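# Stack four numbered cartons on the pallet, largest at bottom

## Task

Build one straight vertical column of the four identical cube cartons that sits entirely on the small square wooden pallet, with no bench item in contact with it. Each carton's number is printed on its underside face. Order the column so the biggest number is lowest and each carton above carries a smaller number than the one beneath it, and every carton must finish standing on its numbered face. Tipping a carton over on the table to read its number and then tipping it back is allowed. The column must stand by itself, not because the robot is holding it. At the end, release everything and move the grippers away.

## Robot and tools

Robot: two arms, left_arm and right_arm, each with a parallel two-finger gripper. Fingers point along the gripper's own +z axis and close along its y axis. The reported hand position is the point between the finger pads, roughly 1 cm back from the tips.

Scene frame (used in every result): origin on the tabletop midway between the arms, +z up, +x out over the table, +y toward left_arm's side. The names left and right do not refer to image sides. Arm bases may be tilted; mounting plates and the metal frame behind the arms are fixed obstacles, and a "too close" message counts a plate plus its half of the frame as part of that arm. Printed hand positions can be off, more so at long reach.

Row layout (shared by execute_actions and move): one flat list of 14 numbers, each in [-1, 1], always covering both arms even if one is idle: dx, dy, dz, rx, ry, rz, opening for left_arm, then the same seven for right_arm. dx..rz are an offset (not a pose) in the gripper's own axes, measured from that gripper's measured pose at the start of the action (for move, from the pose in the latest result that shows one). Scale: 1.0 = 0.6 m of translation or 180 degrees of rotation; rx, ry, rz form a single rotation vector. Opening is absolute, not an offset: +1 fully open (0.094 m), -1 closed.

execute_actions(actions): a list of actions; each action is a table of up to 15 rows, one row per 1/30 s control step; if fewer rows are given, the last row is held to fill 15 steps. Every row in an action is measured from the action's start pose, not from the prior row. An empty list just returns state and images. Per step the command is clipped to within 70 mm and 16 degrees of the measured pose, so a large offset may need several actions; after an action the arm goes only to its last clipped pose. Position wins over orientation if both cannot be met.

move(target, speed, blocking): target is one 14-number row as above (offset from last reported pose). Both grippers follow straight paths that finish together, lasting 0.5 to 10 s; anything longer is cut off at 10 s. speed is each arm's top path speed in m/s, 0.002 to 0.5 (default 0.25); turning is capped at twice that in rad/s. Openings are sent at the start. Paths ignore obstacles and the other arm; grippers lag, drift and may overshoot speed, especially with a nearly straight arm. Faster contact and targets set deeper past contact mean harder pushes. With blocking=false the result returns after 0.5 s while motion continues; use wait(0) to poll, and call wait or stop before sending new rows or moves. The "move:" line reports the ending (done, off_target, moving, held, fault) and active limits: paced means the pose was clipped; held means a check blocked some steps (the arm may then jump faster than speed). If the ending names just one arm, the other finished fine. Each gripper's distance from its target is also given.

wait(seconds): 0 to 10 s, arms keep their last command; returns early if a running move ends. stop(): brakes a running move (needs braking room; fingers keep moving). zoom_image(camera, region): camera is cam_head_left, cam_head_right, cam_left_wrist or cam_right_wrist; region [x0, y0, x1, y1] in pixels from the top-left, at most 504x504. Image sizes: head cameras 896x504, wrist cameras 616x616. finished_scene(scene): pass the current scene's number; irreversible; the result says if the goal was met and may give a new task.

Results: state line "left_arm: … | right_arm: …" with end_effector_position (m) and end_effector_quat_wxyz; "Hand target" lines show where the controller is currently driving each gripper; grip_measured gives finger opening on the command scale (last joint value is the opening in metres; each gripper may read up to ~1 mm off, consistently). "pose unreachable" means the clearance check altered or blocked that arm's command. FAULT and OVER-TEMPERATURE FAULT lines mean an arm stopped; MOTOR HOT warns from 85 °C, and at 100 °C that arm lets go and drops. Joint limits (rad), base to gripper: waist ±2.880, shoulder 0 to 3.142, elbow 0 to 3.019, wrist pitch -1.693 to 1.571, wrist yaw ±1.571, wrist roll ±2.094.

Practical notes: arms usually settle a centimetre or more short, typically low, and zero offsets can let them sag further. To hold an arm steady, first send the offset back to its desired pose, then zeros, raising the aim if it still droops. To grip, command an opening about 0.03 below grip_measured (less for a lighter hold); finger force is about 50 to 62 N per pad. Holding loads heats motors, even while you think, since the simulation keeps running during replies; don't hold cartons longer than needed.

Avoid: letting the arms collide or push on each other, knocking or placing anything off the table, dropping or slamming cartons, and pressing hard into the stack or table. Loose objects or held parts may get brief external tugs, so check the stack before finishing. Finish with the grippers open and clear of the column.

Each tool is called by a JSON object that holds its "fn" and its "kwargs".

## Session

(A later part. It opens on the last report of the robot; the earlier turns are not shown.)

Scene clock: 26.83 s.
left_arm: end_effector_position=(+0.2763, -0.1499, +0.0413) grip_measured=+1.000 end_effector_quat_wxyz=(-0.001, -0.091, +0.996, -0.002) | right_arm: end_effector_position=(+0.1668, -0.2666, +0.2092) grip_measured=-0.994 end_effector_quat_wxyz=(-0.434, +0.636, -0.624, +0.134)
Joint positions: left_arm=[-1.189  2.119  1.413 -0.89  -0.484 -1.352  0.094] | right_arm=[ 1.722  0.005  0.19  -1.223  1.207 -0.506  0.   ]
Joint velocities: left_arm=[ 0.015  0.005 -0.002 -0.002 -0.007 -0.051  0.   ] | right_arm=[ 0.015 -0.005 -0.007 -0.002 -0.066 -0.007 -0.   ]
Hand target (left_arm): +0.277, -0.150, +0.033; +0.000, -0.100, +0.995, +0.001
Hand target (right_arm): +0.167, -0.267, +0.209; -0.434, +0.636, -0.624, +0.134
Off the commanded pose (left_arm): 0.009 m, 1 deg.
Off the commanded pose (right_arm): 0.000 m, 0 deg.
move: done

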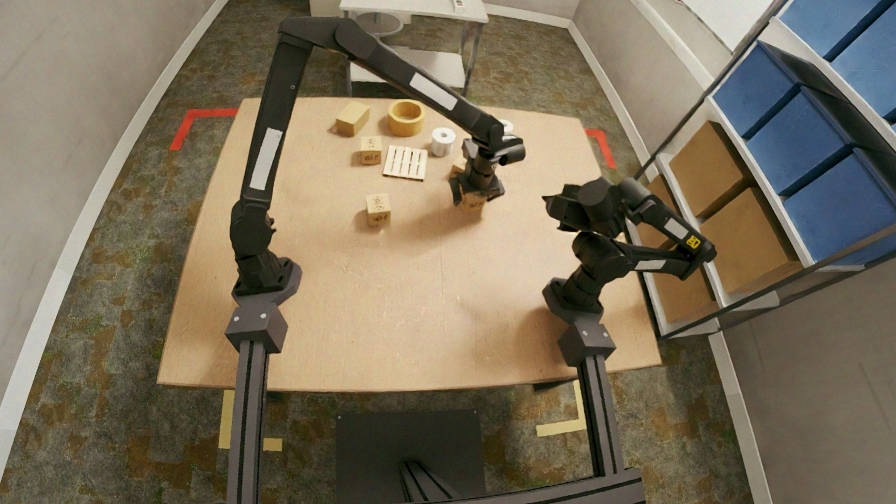

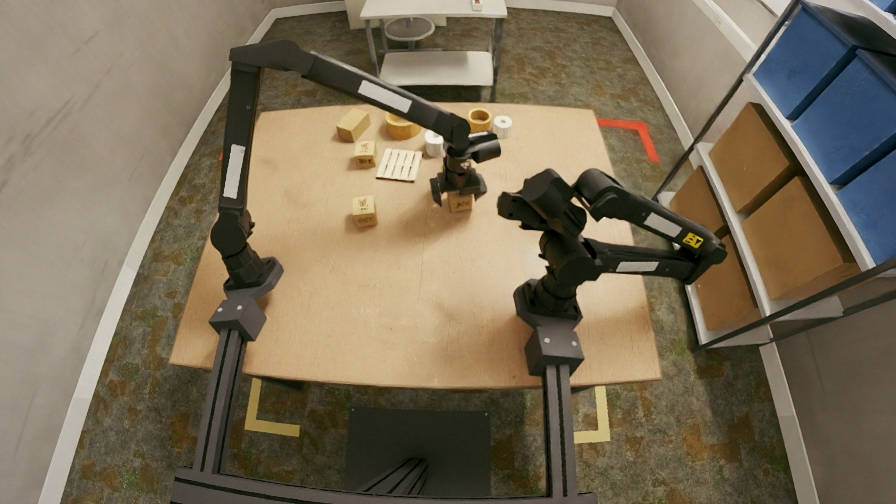

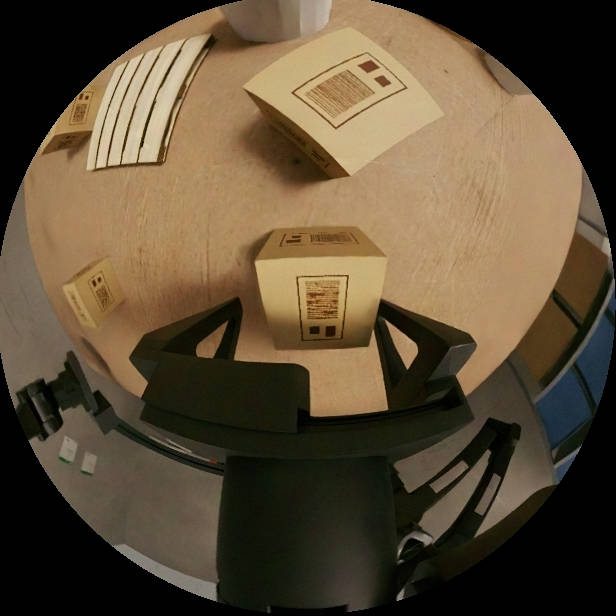

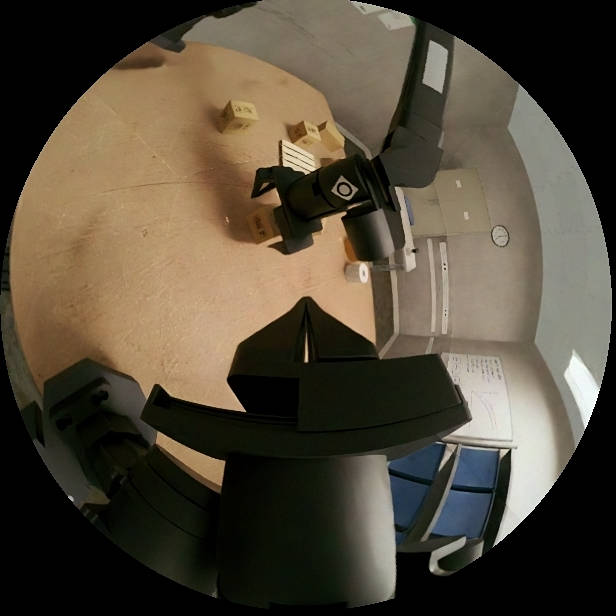

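{"fn": "move", "kwargs": {"target": [0,-0.016,0.014,0,0,0,1,0,0,0,0,0,0,-1], "speed": 0.05}}

{"fn": "move", "kwargs": {"target": [0,0,0,0,0,0,0.17,0,0,0,0,0,0,-1]}}

{"fn": "move", "kwargs": {"target": [0,0.03,-0.12,0,0,0,0.17,0,0,0,0,0,0,-1]}}

{"fn": "move", "kwargs": {"target": [0,0.3,-0.22,0.39,0,0,0.17,0,0,0,0,0,0,-1]}}

{"fn": "zoom_image", "kwargs": {"camera": "cam_right_wrist", "region": [240,20,400,150]}}

Scene clock: 28.00 s.
left_arm: end_effector_position=(+0.2726, -0.1492, +0.0354) grip_measured=+1.000 end_effector_quat_wxyz=(-0.002, -0.089, +0.996, +0.003) | right_arm: end_effector_position=(+0.1668, -0.2666, +0.2092) grip_measured=-0.994 end_effector_quat_wxyz=(-0.434, +0.636, -0.624, +0.134)
Joint positions: left_arm=[-1.189  2.132  1.413 -0.89  -0.484 -1.354  0.094] | right_arm=[ 1.722  0.005  0.19  -1.223  1.207 -0.506  0.   ]
Joint velocities: left_arm=[-0.005 -0.015  0.002 -0.007 -0.051 -0.022  0.   ] | right_arm=[ 0.015 -0.005 -0.007 -0.017  0.051 -0.007  0.   ]
Hand target (left_arm): +0.278, -0.159, +0.033; -0.001, -0.091, +0.996, -0.002
Hand target (right_arm): +0.167, -0.267, +0.209; -0.434, +0.636, -0.624, +0.134
Off the commanded pose (left_arm): 0.012 m, 1 deg.
Off the commanded pose (right_arm): 0.000 m, 0 deg.
move: off_target (left_arm)

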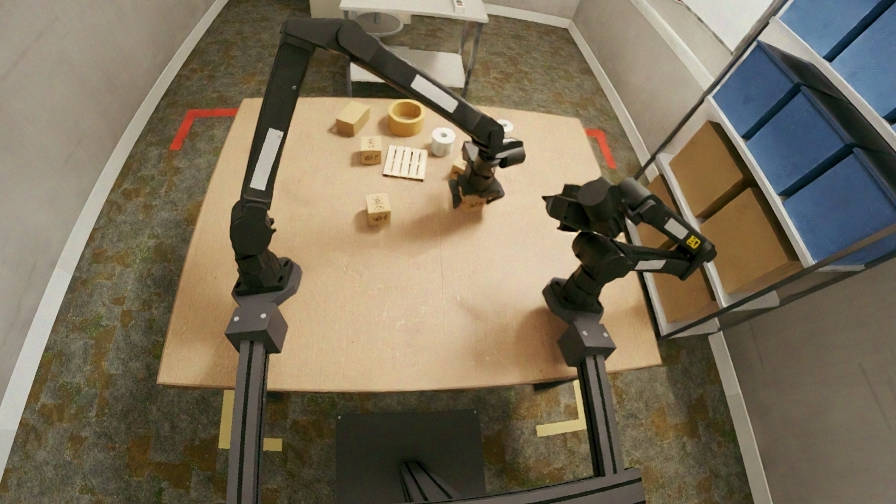

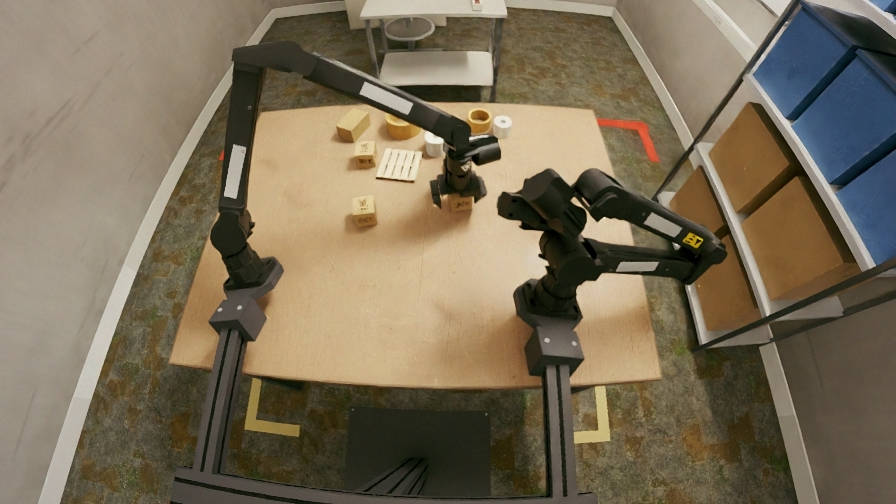

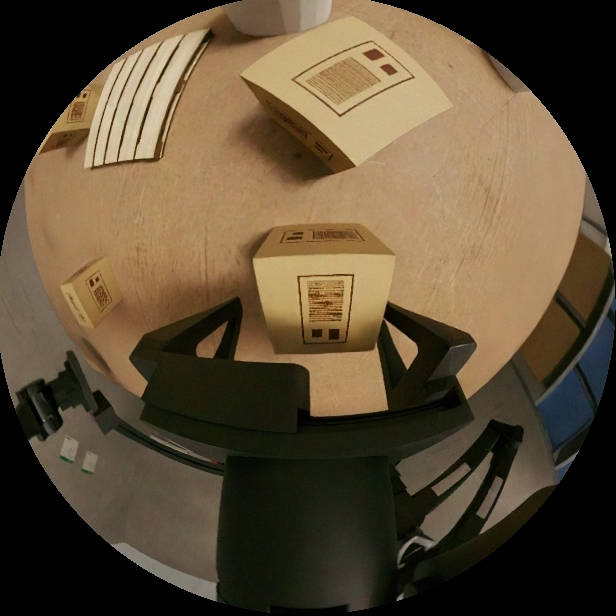

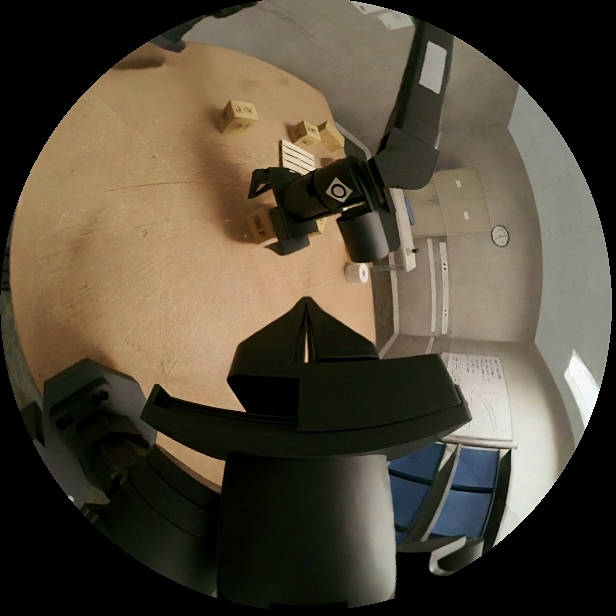

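Scene clock: 28.50 s.
left_arm: end_effector_position=(+0.2725, -0.1492, +0.0354) grip_measured=+0.233 end_effector_quat_wxyz=(-0.003, -0.089, +0.996, +0.003) | right_arm: end_effector_position=(+0.1668, -0.2666, +0.2092) grip_measured=-0.994 end_effector_quat_wxyz=(-0.434, +0.636, -0.624, +0.134)
Joint positions: left_arm=[-1.189  2.132  1.413 -0.89  -0.483 -1.354  0.058] | right_arm=[ 1.722  0.005  0.19  -1.223  1.207 -0.506  0.   ]
Joint velocities: left_arm=[-0.005 -0.005 -0.007  0.007 -0.051 -0.037  0.   ] | right_arm=[-0.015  0.005  0.007 -0.007 -0.051  0.007  0.001]
Hand target (left_arm): +0.273, -0.149, +0.035; -0.002, -0.089, +0.996, +0.003
Hand target (right_arm): +0.167, -0.267, +0.209; -0.434, +0.636, -0.624, +0.134
Off the commanded pose (left_arm): 0.000 m, 0 deg.
Off the commanded pose (right_arm): 0.000 m, 0 deg.
move: done

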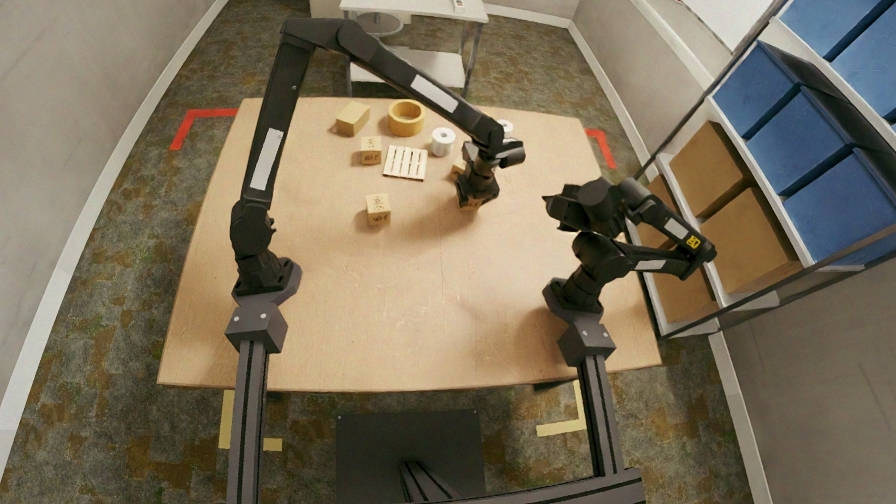

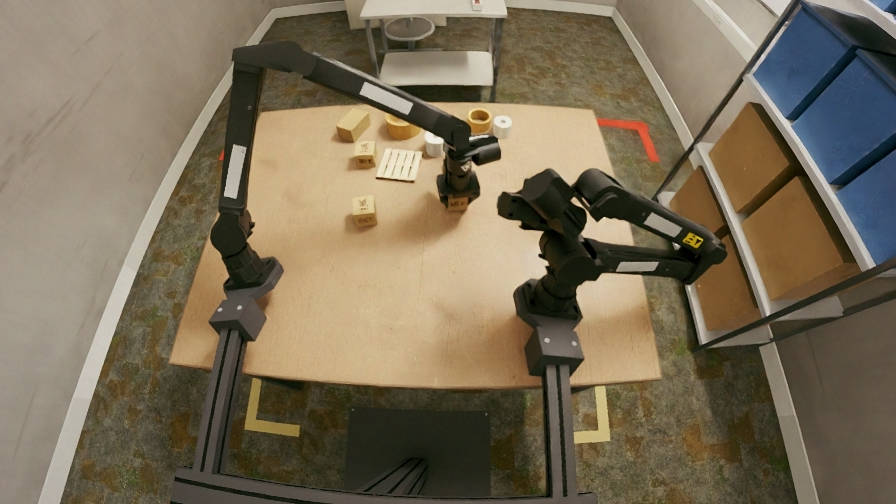

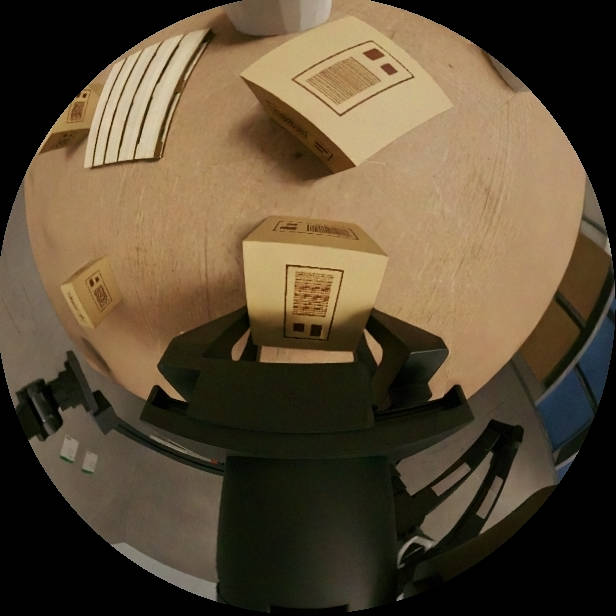

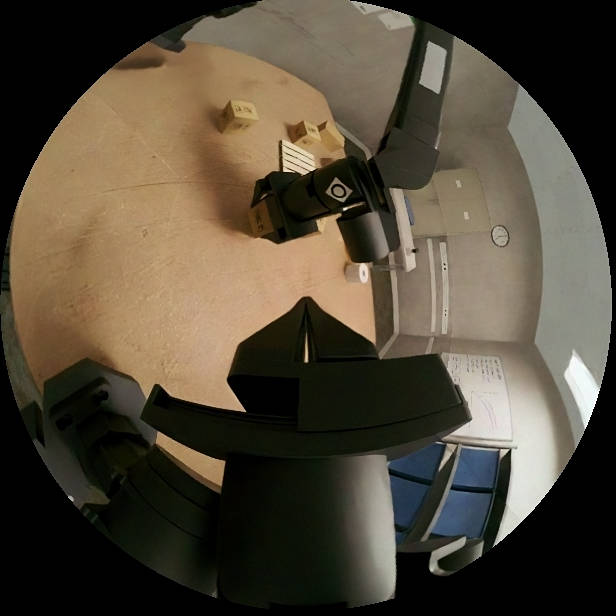

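Scene clock: 29.37 s.
left_arm: end_effector_position=(+0.2684, -0.1275, +0.0997) grip_measured=+0.233 end_effector_quat_wxyz=(-0.003, -0.082, +0.997, +0.008) | right_arm: end_effector_position=(+0.1668, -0.2666, +0.2092) grip_measured=-0.994 end_effector_quat_wxyz=(-0.434, +0.636, -0.624, +0.134)
Joint positions: left_arm=[-1.237  2.006  1.385 -1.024 -0.483 -1.401  0.058] | right_arm=[ 1.722  0.005  0.19  -1.223  1.207 -0.506  0.   ]
Joint velocities: left_arm=[-0.005 -0.015 -0.012 -0.012 -0.051  0.066  0.001] | right_arm=[ 0.005  0.005 -0.002  0.002  0.037  0.051 -0.   ]
Hand target (left_arm): +0.270, -0.131, +0.108; -0.002, -0.088, +0.996, +0.002
Hand target (right_arm): +0.167, -0.267, +0.209; -0.434, +0.636, -0.624, +0.134
Off the commanded pose (left_arm): 0.009 m, 1 deg.
Off the commanded pose (right_arm): 0.000 m, 0 deg.
move: done

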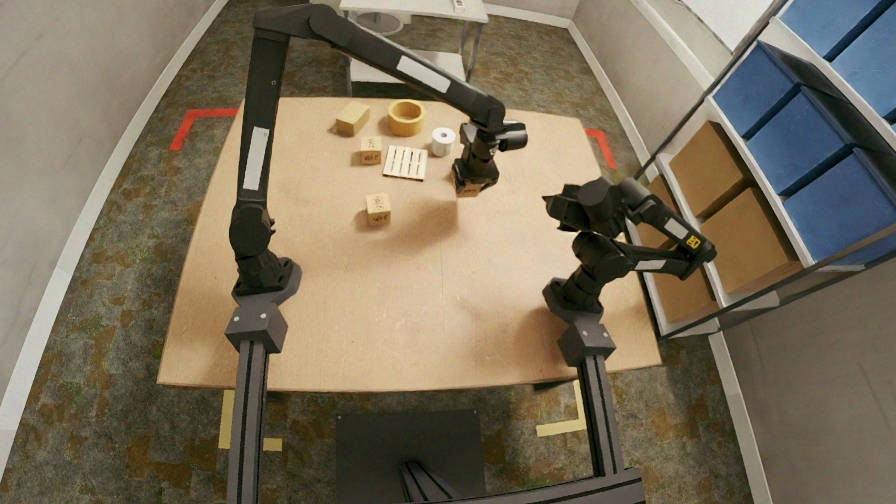

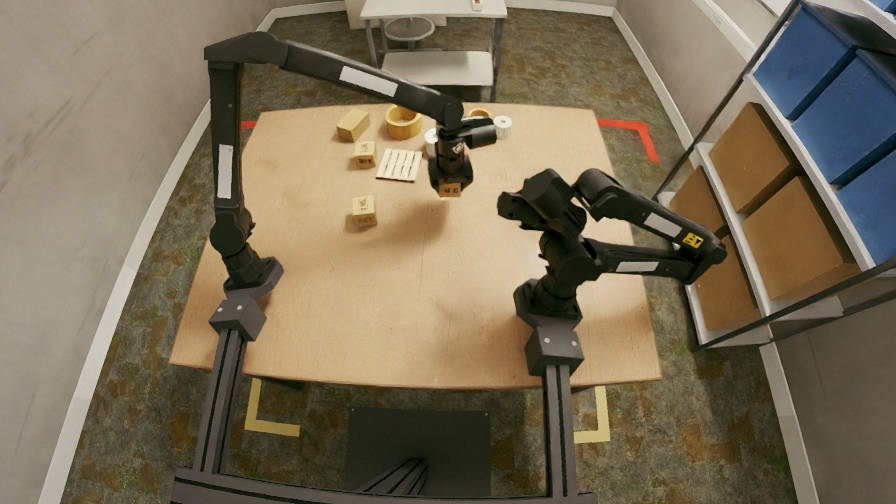

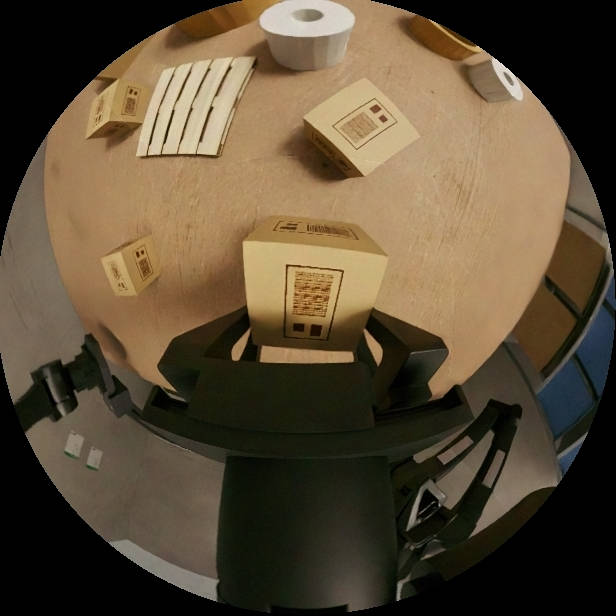

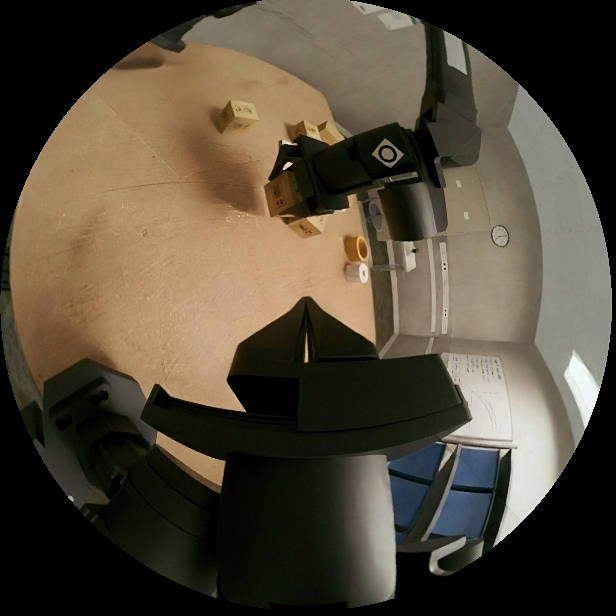

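Scene clock: 32.20 s.
left_arm: end_effector_position=(+0.2316, +0.0488, +0.2233) grip_measured=+0.234 end_effector_quat_wxyz=(+0.029, -0.073, +0.829, -0.554) | right_arm: end_effector_position=(+0.1668, -0.2666, +0.2092) grip_measured=-0.994 end_effector_quat_wxyz=(-0.434, +0.636, -0.624, +0.134)
Joint positions: left_arm=[-1.045  0.92   0.282  0.135  0.156 -0.993  0.058] | right_arm=[ 1.722  0.005  0.19  -1.223  1.207 -0.506  0.   ]
Joint velocities: left_arm=[-0.005 -0.005 -0.012  0.012  0.081  0.022 -0.002] | right_arm=[-0.005  0.005 -0.002  0.017 -0.007  0.081 -0.   ]
Hand target (left_arm): +0.239, +0.048, +0.233; +0.043, -0.071, +0.820, -0.566
Hand target (right_arm): +0.167, -0.267, +0.209; -0.434, +0.636, -0.624, +0.134
Off the commanded pose (left_arm): 0.014 m, 3 deg.
Off the commanded pose (right_arm): 0.000 m, 0 deg.
move: off_target (left_arm)

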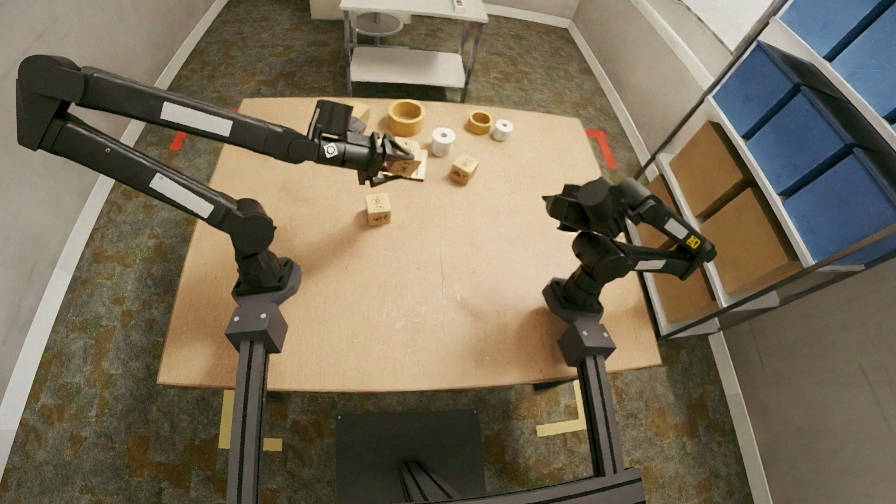

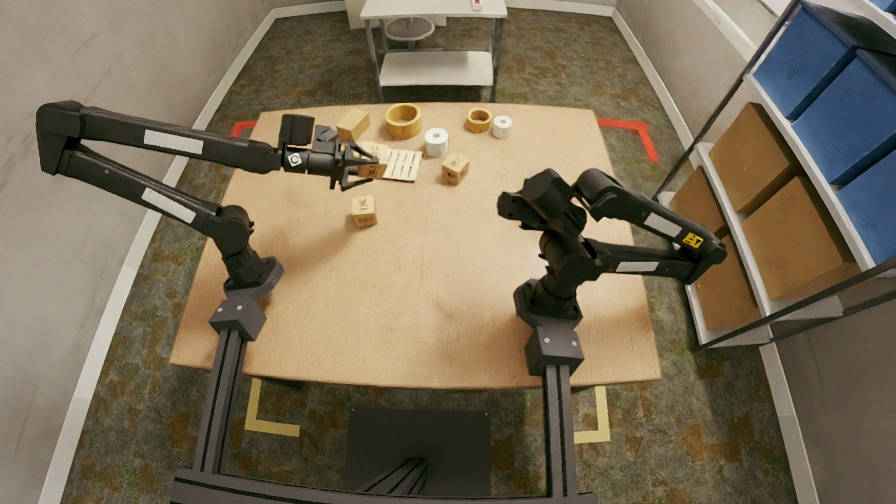

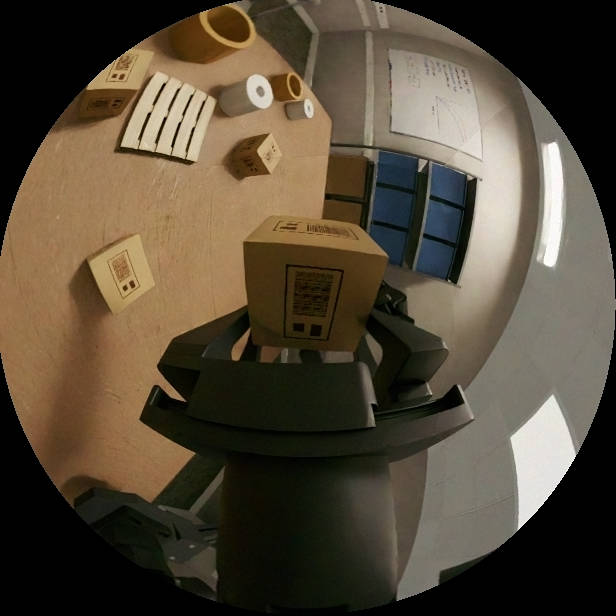

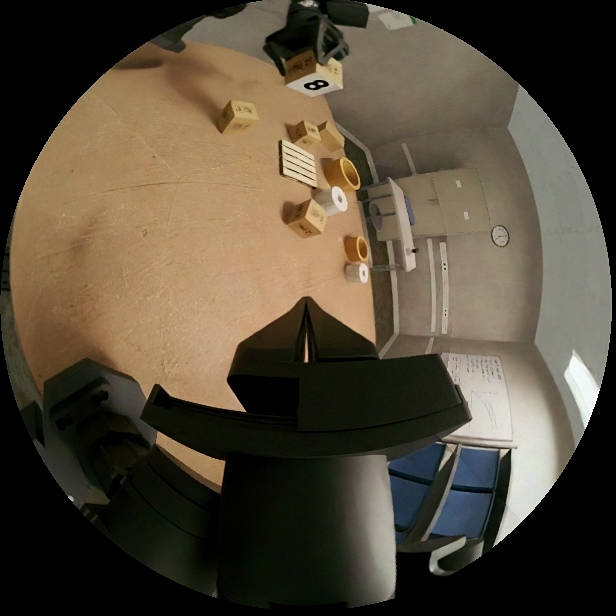

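Region (240, 20, 400, 150) of cam_right_wrist's 616x616 image, scaled by 3.150, with more detail than that image has; it fills the top 410 rows of this view, and the rest is white.

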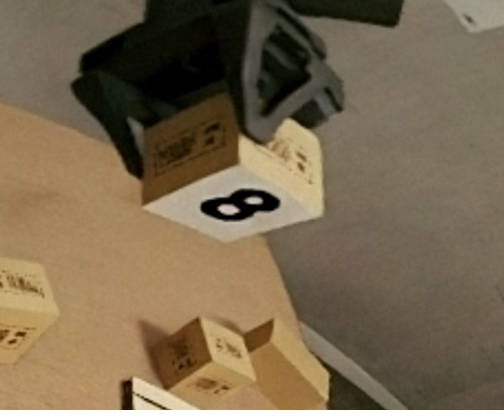

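{"fn": "move", "kwargs": {"target": [-0.345,0.09,0.14,-0.375,0,0,0.17,0,0,0,0,0,0,-1]}}

{"fn": "move", "kwargs": {"target": [0,0,-0.02,0,0,0.13,0.17,0,0,0,0,0,0,-1]}}

Scene clock: 35.37 s.
left_arm: end_effector_position=(+0.4278, +0.0290, +0.1302) grip_measured=+0.233 end_effector_quat_wxyz=(-0.023, -0.062, +0.998, +0.003) | right_arm: end_effector_position=(+0.1668, -0.2666, +0.2092) grip_measured=-0.994 end_effector_quat_wxyz=(-0.434, +0.636, -0.624, +0.134)
Joint positions: left_arm=[-0.882  1.686  1.293 -1.084 -0.439 -0.968  0.058] | right_arm=[ 1.722  0.005  0.19  -1.223  1.207 -0.506  0.   ]
Joint velocities: left_arm=[-0.005  0.005 -0.002 -0.012 -0.007 -0.022  0.001] | right_arm=[-0.005 -0.015 -0.002 -0.007  0.037  0.037  0.001]
Hand target (left_arm): +0.442, +0.025, +0.136; -0.016, -0.076, +0.997, -0.001
Hand target (right_arm): +0.167, -0.267, +0.209; -0.434, +0.636, -0.624, +0.134
Off the commanded pose (left_arm): 0.015 m, 2 deg.
Off the commanded pose (right_arm): 0.000 m, 0 deg.
move: off_target (left_arm)

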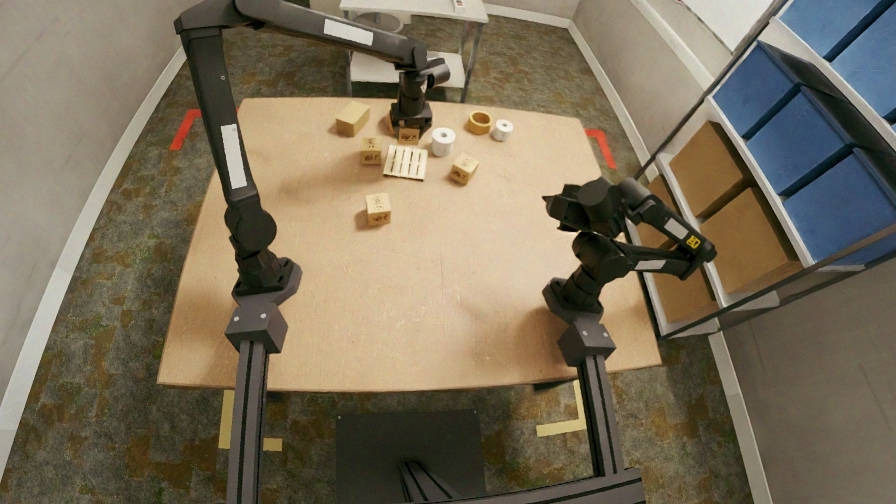

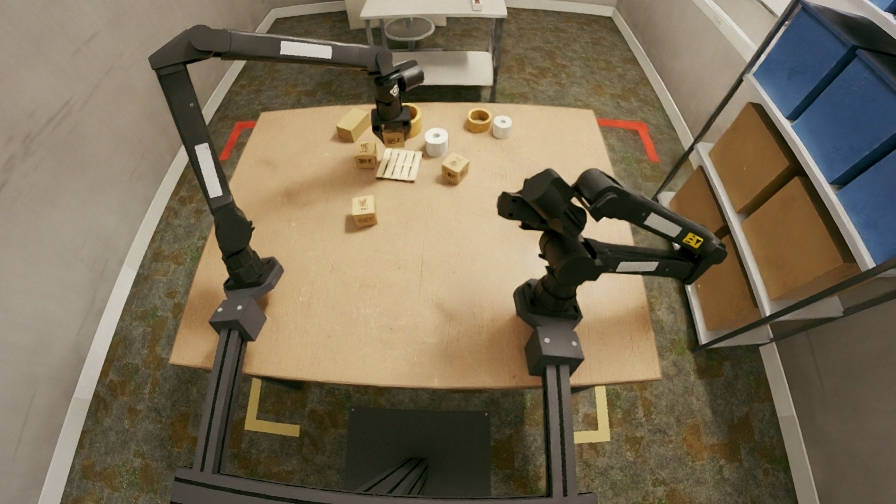

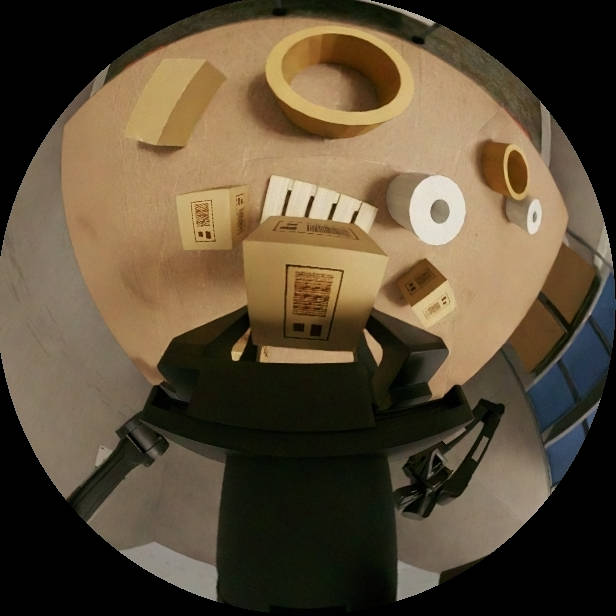

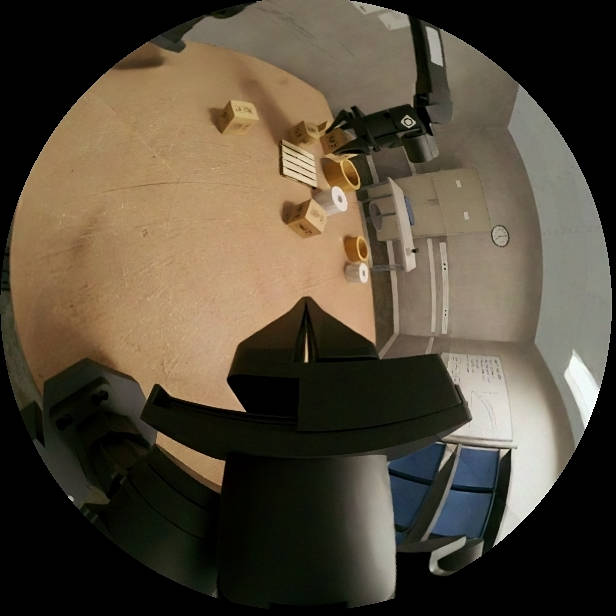

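Scene clock: 36.73 s.
left_arm: end_effector_position=(+0.4243, +0.0329, +0.1303) grip_measured=+0.233 end_effector_quat_wxyz=(-0.031, +0.133, +0.991, +0.006) | right_arm: end_effector_position=(+0.1668, -0.2666, +0.2092) grip_measured=-0.994 end_effector_quat_wxyz=(-0.434, +0.636, -0.624, +0.134)
Joint positions: left_arm=[-0.882  1.686  1.292 -1.106 -0.439 -0.586  0.058] | right_arm=[ 1.722  0.005  0.19  -1.223  1.207 -0.506  0.   ]
Joint velocities: left_arm=[-0.015 -0.024 -0.002 -0.002 -0.051  0.007 -0.   ] | right_arm=[ 0.015  0.005  0.002  0.017 -0.022 -0.022 -0.001]
Hand target (left_arm): +0.428, +0.029, +0.142; -0.023, +0.141, +0.990, -0.001
Hand target (right_arm): +0.167, -0.267, +0.209; -0.434, +0.636, -0.624, +0.134
Off the commanded pose (left_arm): 0.013 m, 2 deg.
Off the commanded pose (right_arm): 0.000 m, 0 deg.
move: off_target (left_arm)

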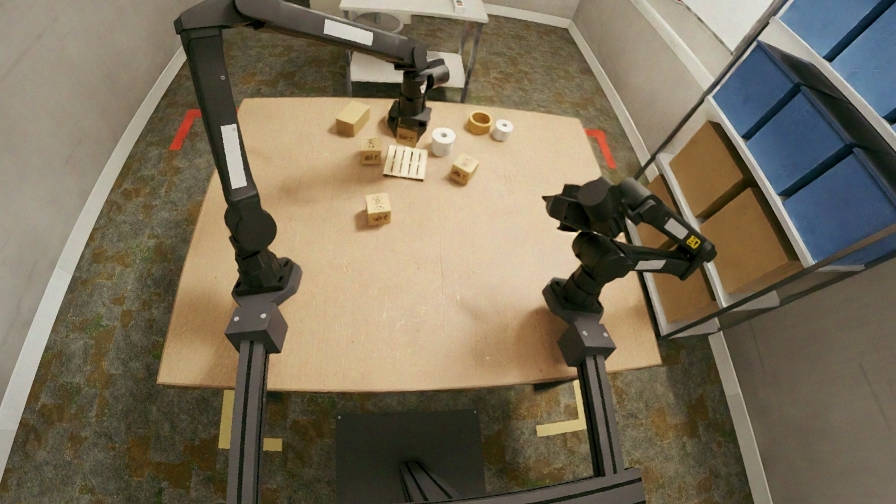

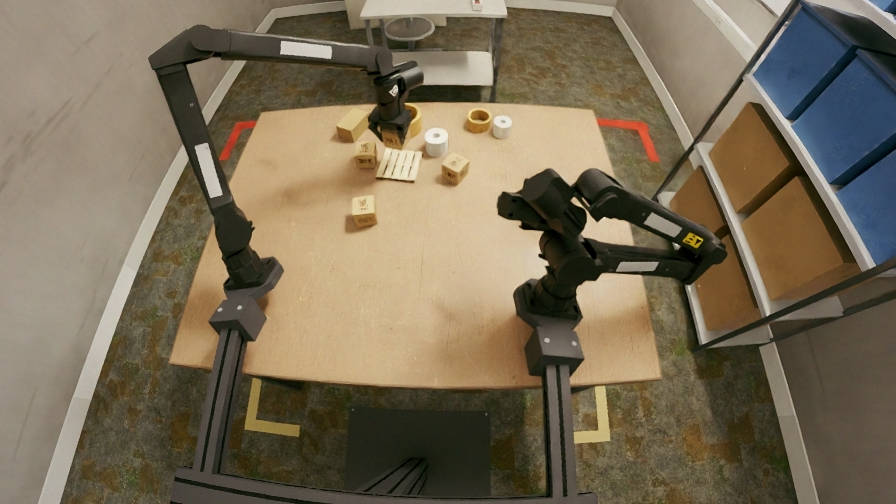

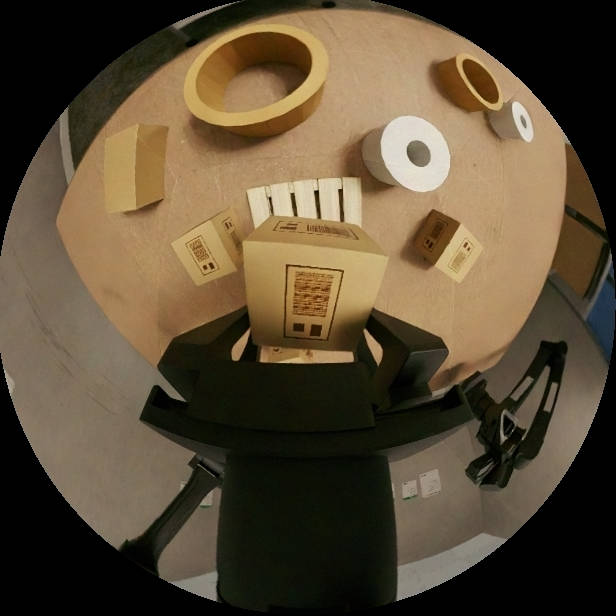

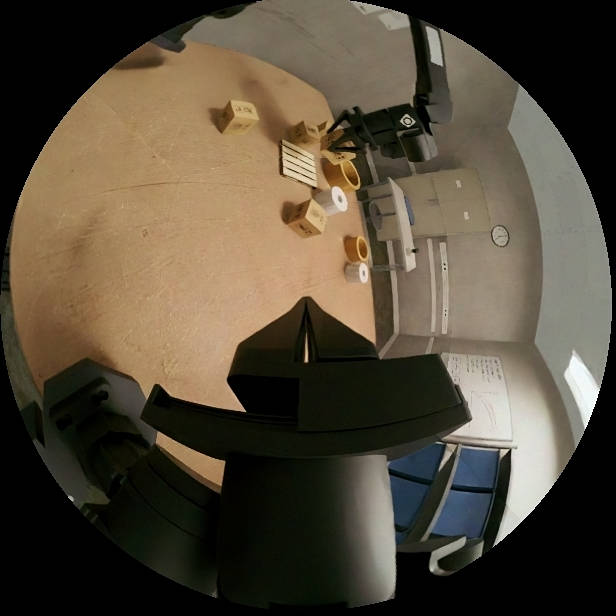

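{"fn": "move", "kwargs": {"target": [0,0,0.118,0.004,-0.02,-0.055,0.17,0,0,0,0,0,0,-1], "speed": 0.06}}

{"fn": "zoom_image", "kwargs": {"camera": "cam_head_left", "region": [340,90,500,200]}}

{"fn": "zoom_image", "kwargs": {"camera": "cam_right_wrist", "region": [250,90,400,220]}}

Scene clock: 38.90 s.
left_arm: end_effector_position=(+0.4178, +0.0340, +0.0662) grip_measured=+0.233 end_effector_quat_wxyz=(-0.001, +0.056, +0.998, -0.005) | right_arm: end_effector_position=(+0.1668, -0.2666, +0.2092) grip_measured=-0.994 end_effector_quat_wxyz=(-0.434, +0.636, -0.624, +0.134)
Joint positions: left_arm=[-0.837  1.731  1.167 -0.848 -0.455 -0.66   0.058] | right_arm=[ 1.722  0.005  0.19  -1.223  1.207 -0.506  0.   ]
Joint velocities: left_arm=[-0.005  0.005  0.002  0.007  0.007 -0.066 -0.001] | right_arm=[-0.005 -0.005 -0.002  0.002 -0.022 -0.037 -0.   ]
Hand target (left_arm): +0.420, +0.034, +0.060; -0.001, +0.047, +0.999, -0.002
Hand target (right_arm): +0.167, -0.267, +0.209; -0.434, +0.636, -0.624, +0.134
Off the commanded pose (left_arm): 0.007 m, 1 deg.
Off the commanded pose (right_arm): 0.000 m, 0 deg.
move: done

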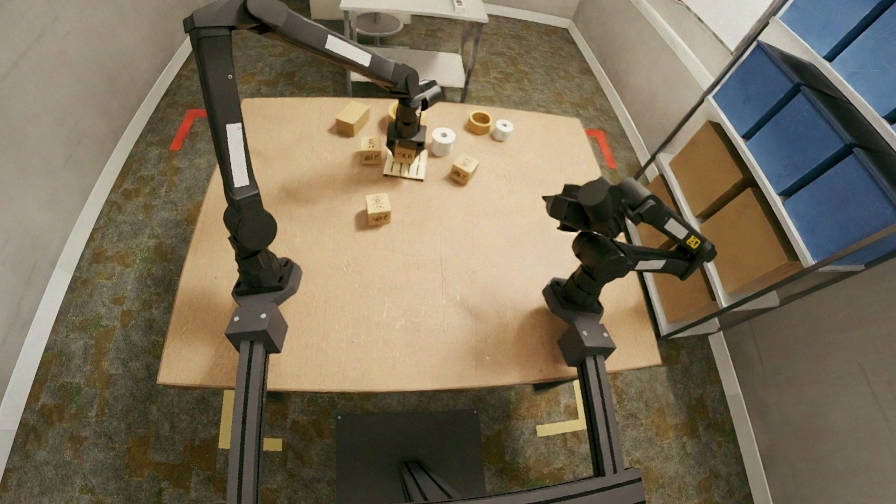

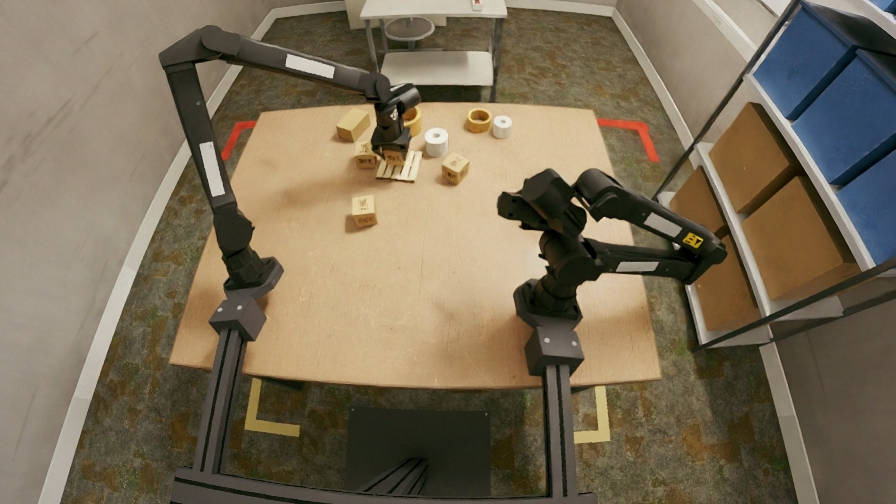

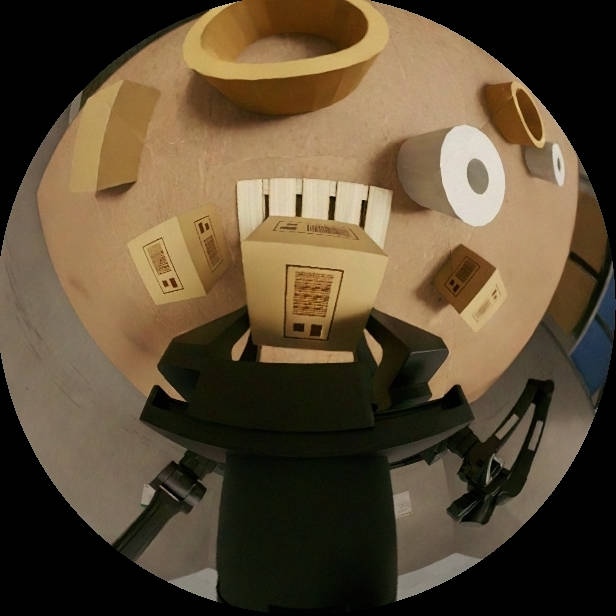

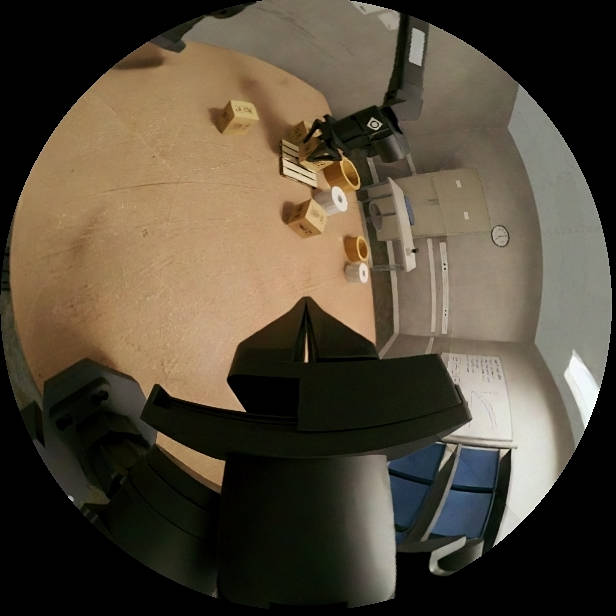

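Region (340, 90, 500, 200) of cam_head_left's 896x504 image, scaled by 3.150, with more detail than that image has; it fills the top 346 rows of this view, and the rest is white.

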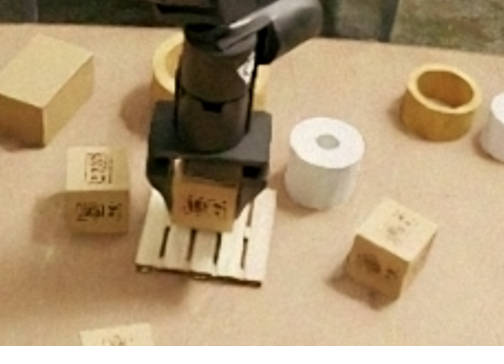

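Region (250, 90, 400, 220) of cam_right_wrist's 616x616 image, scaled by 3.360, with more detail than that image has; it fills the top 437 rows of this view, and the rest is white.

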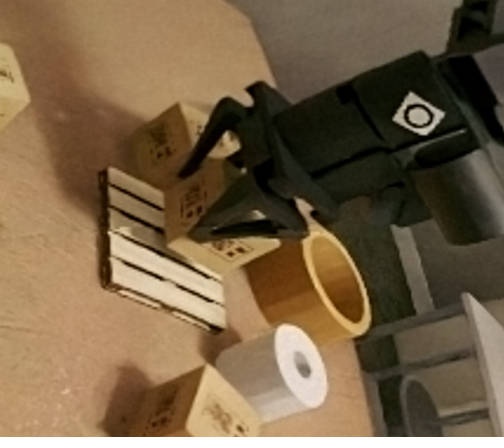

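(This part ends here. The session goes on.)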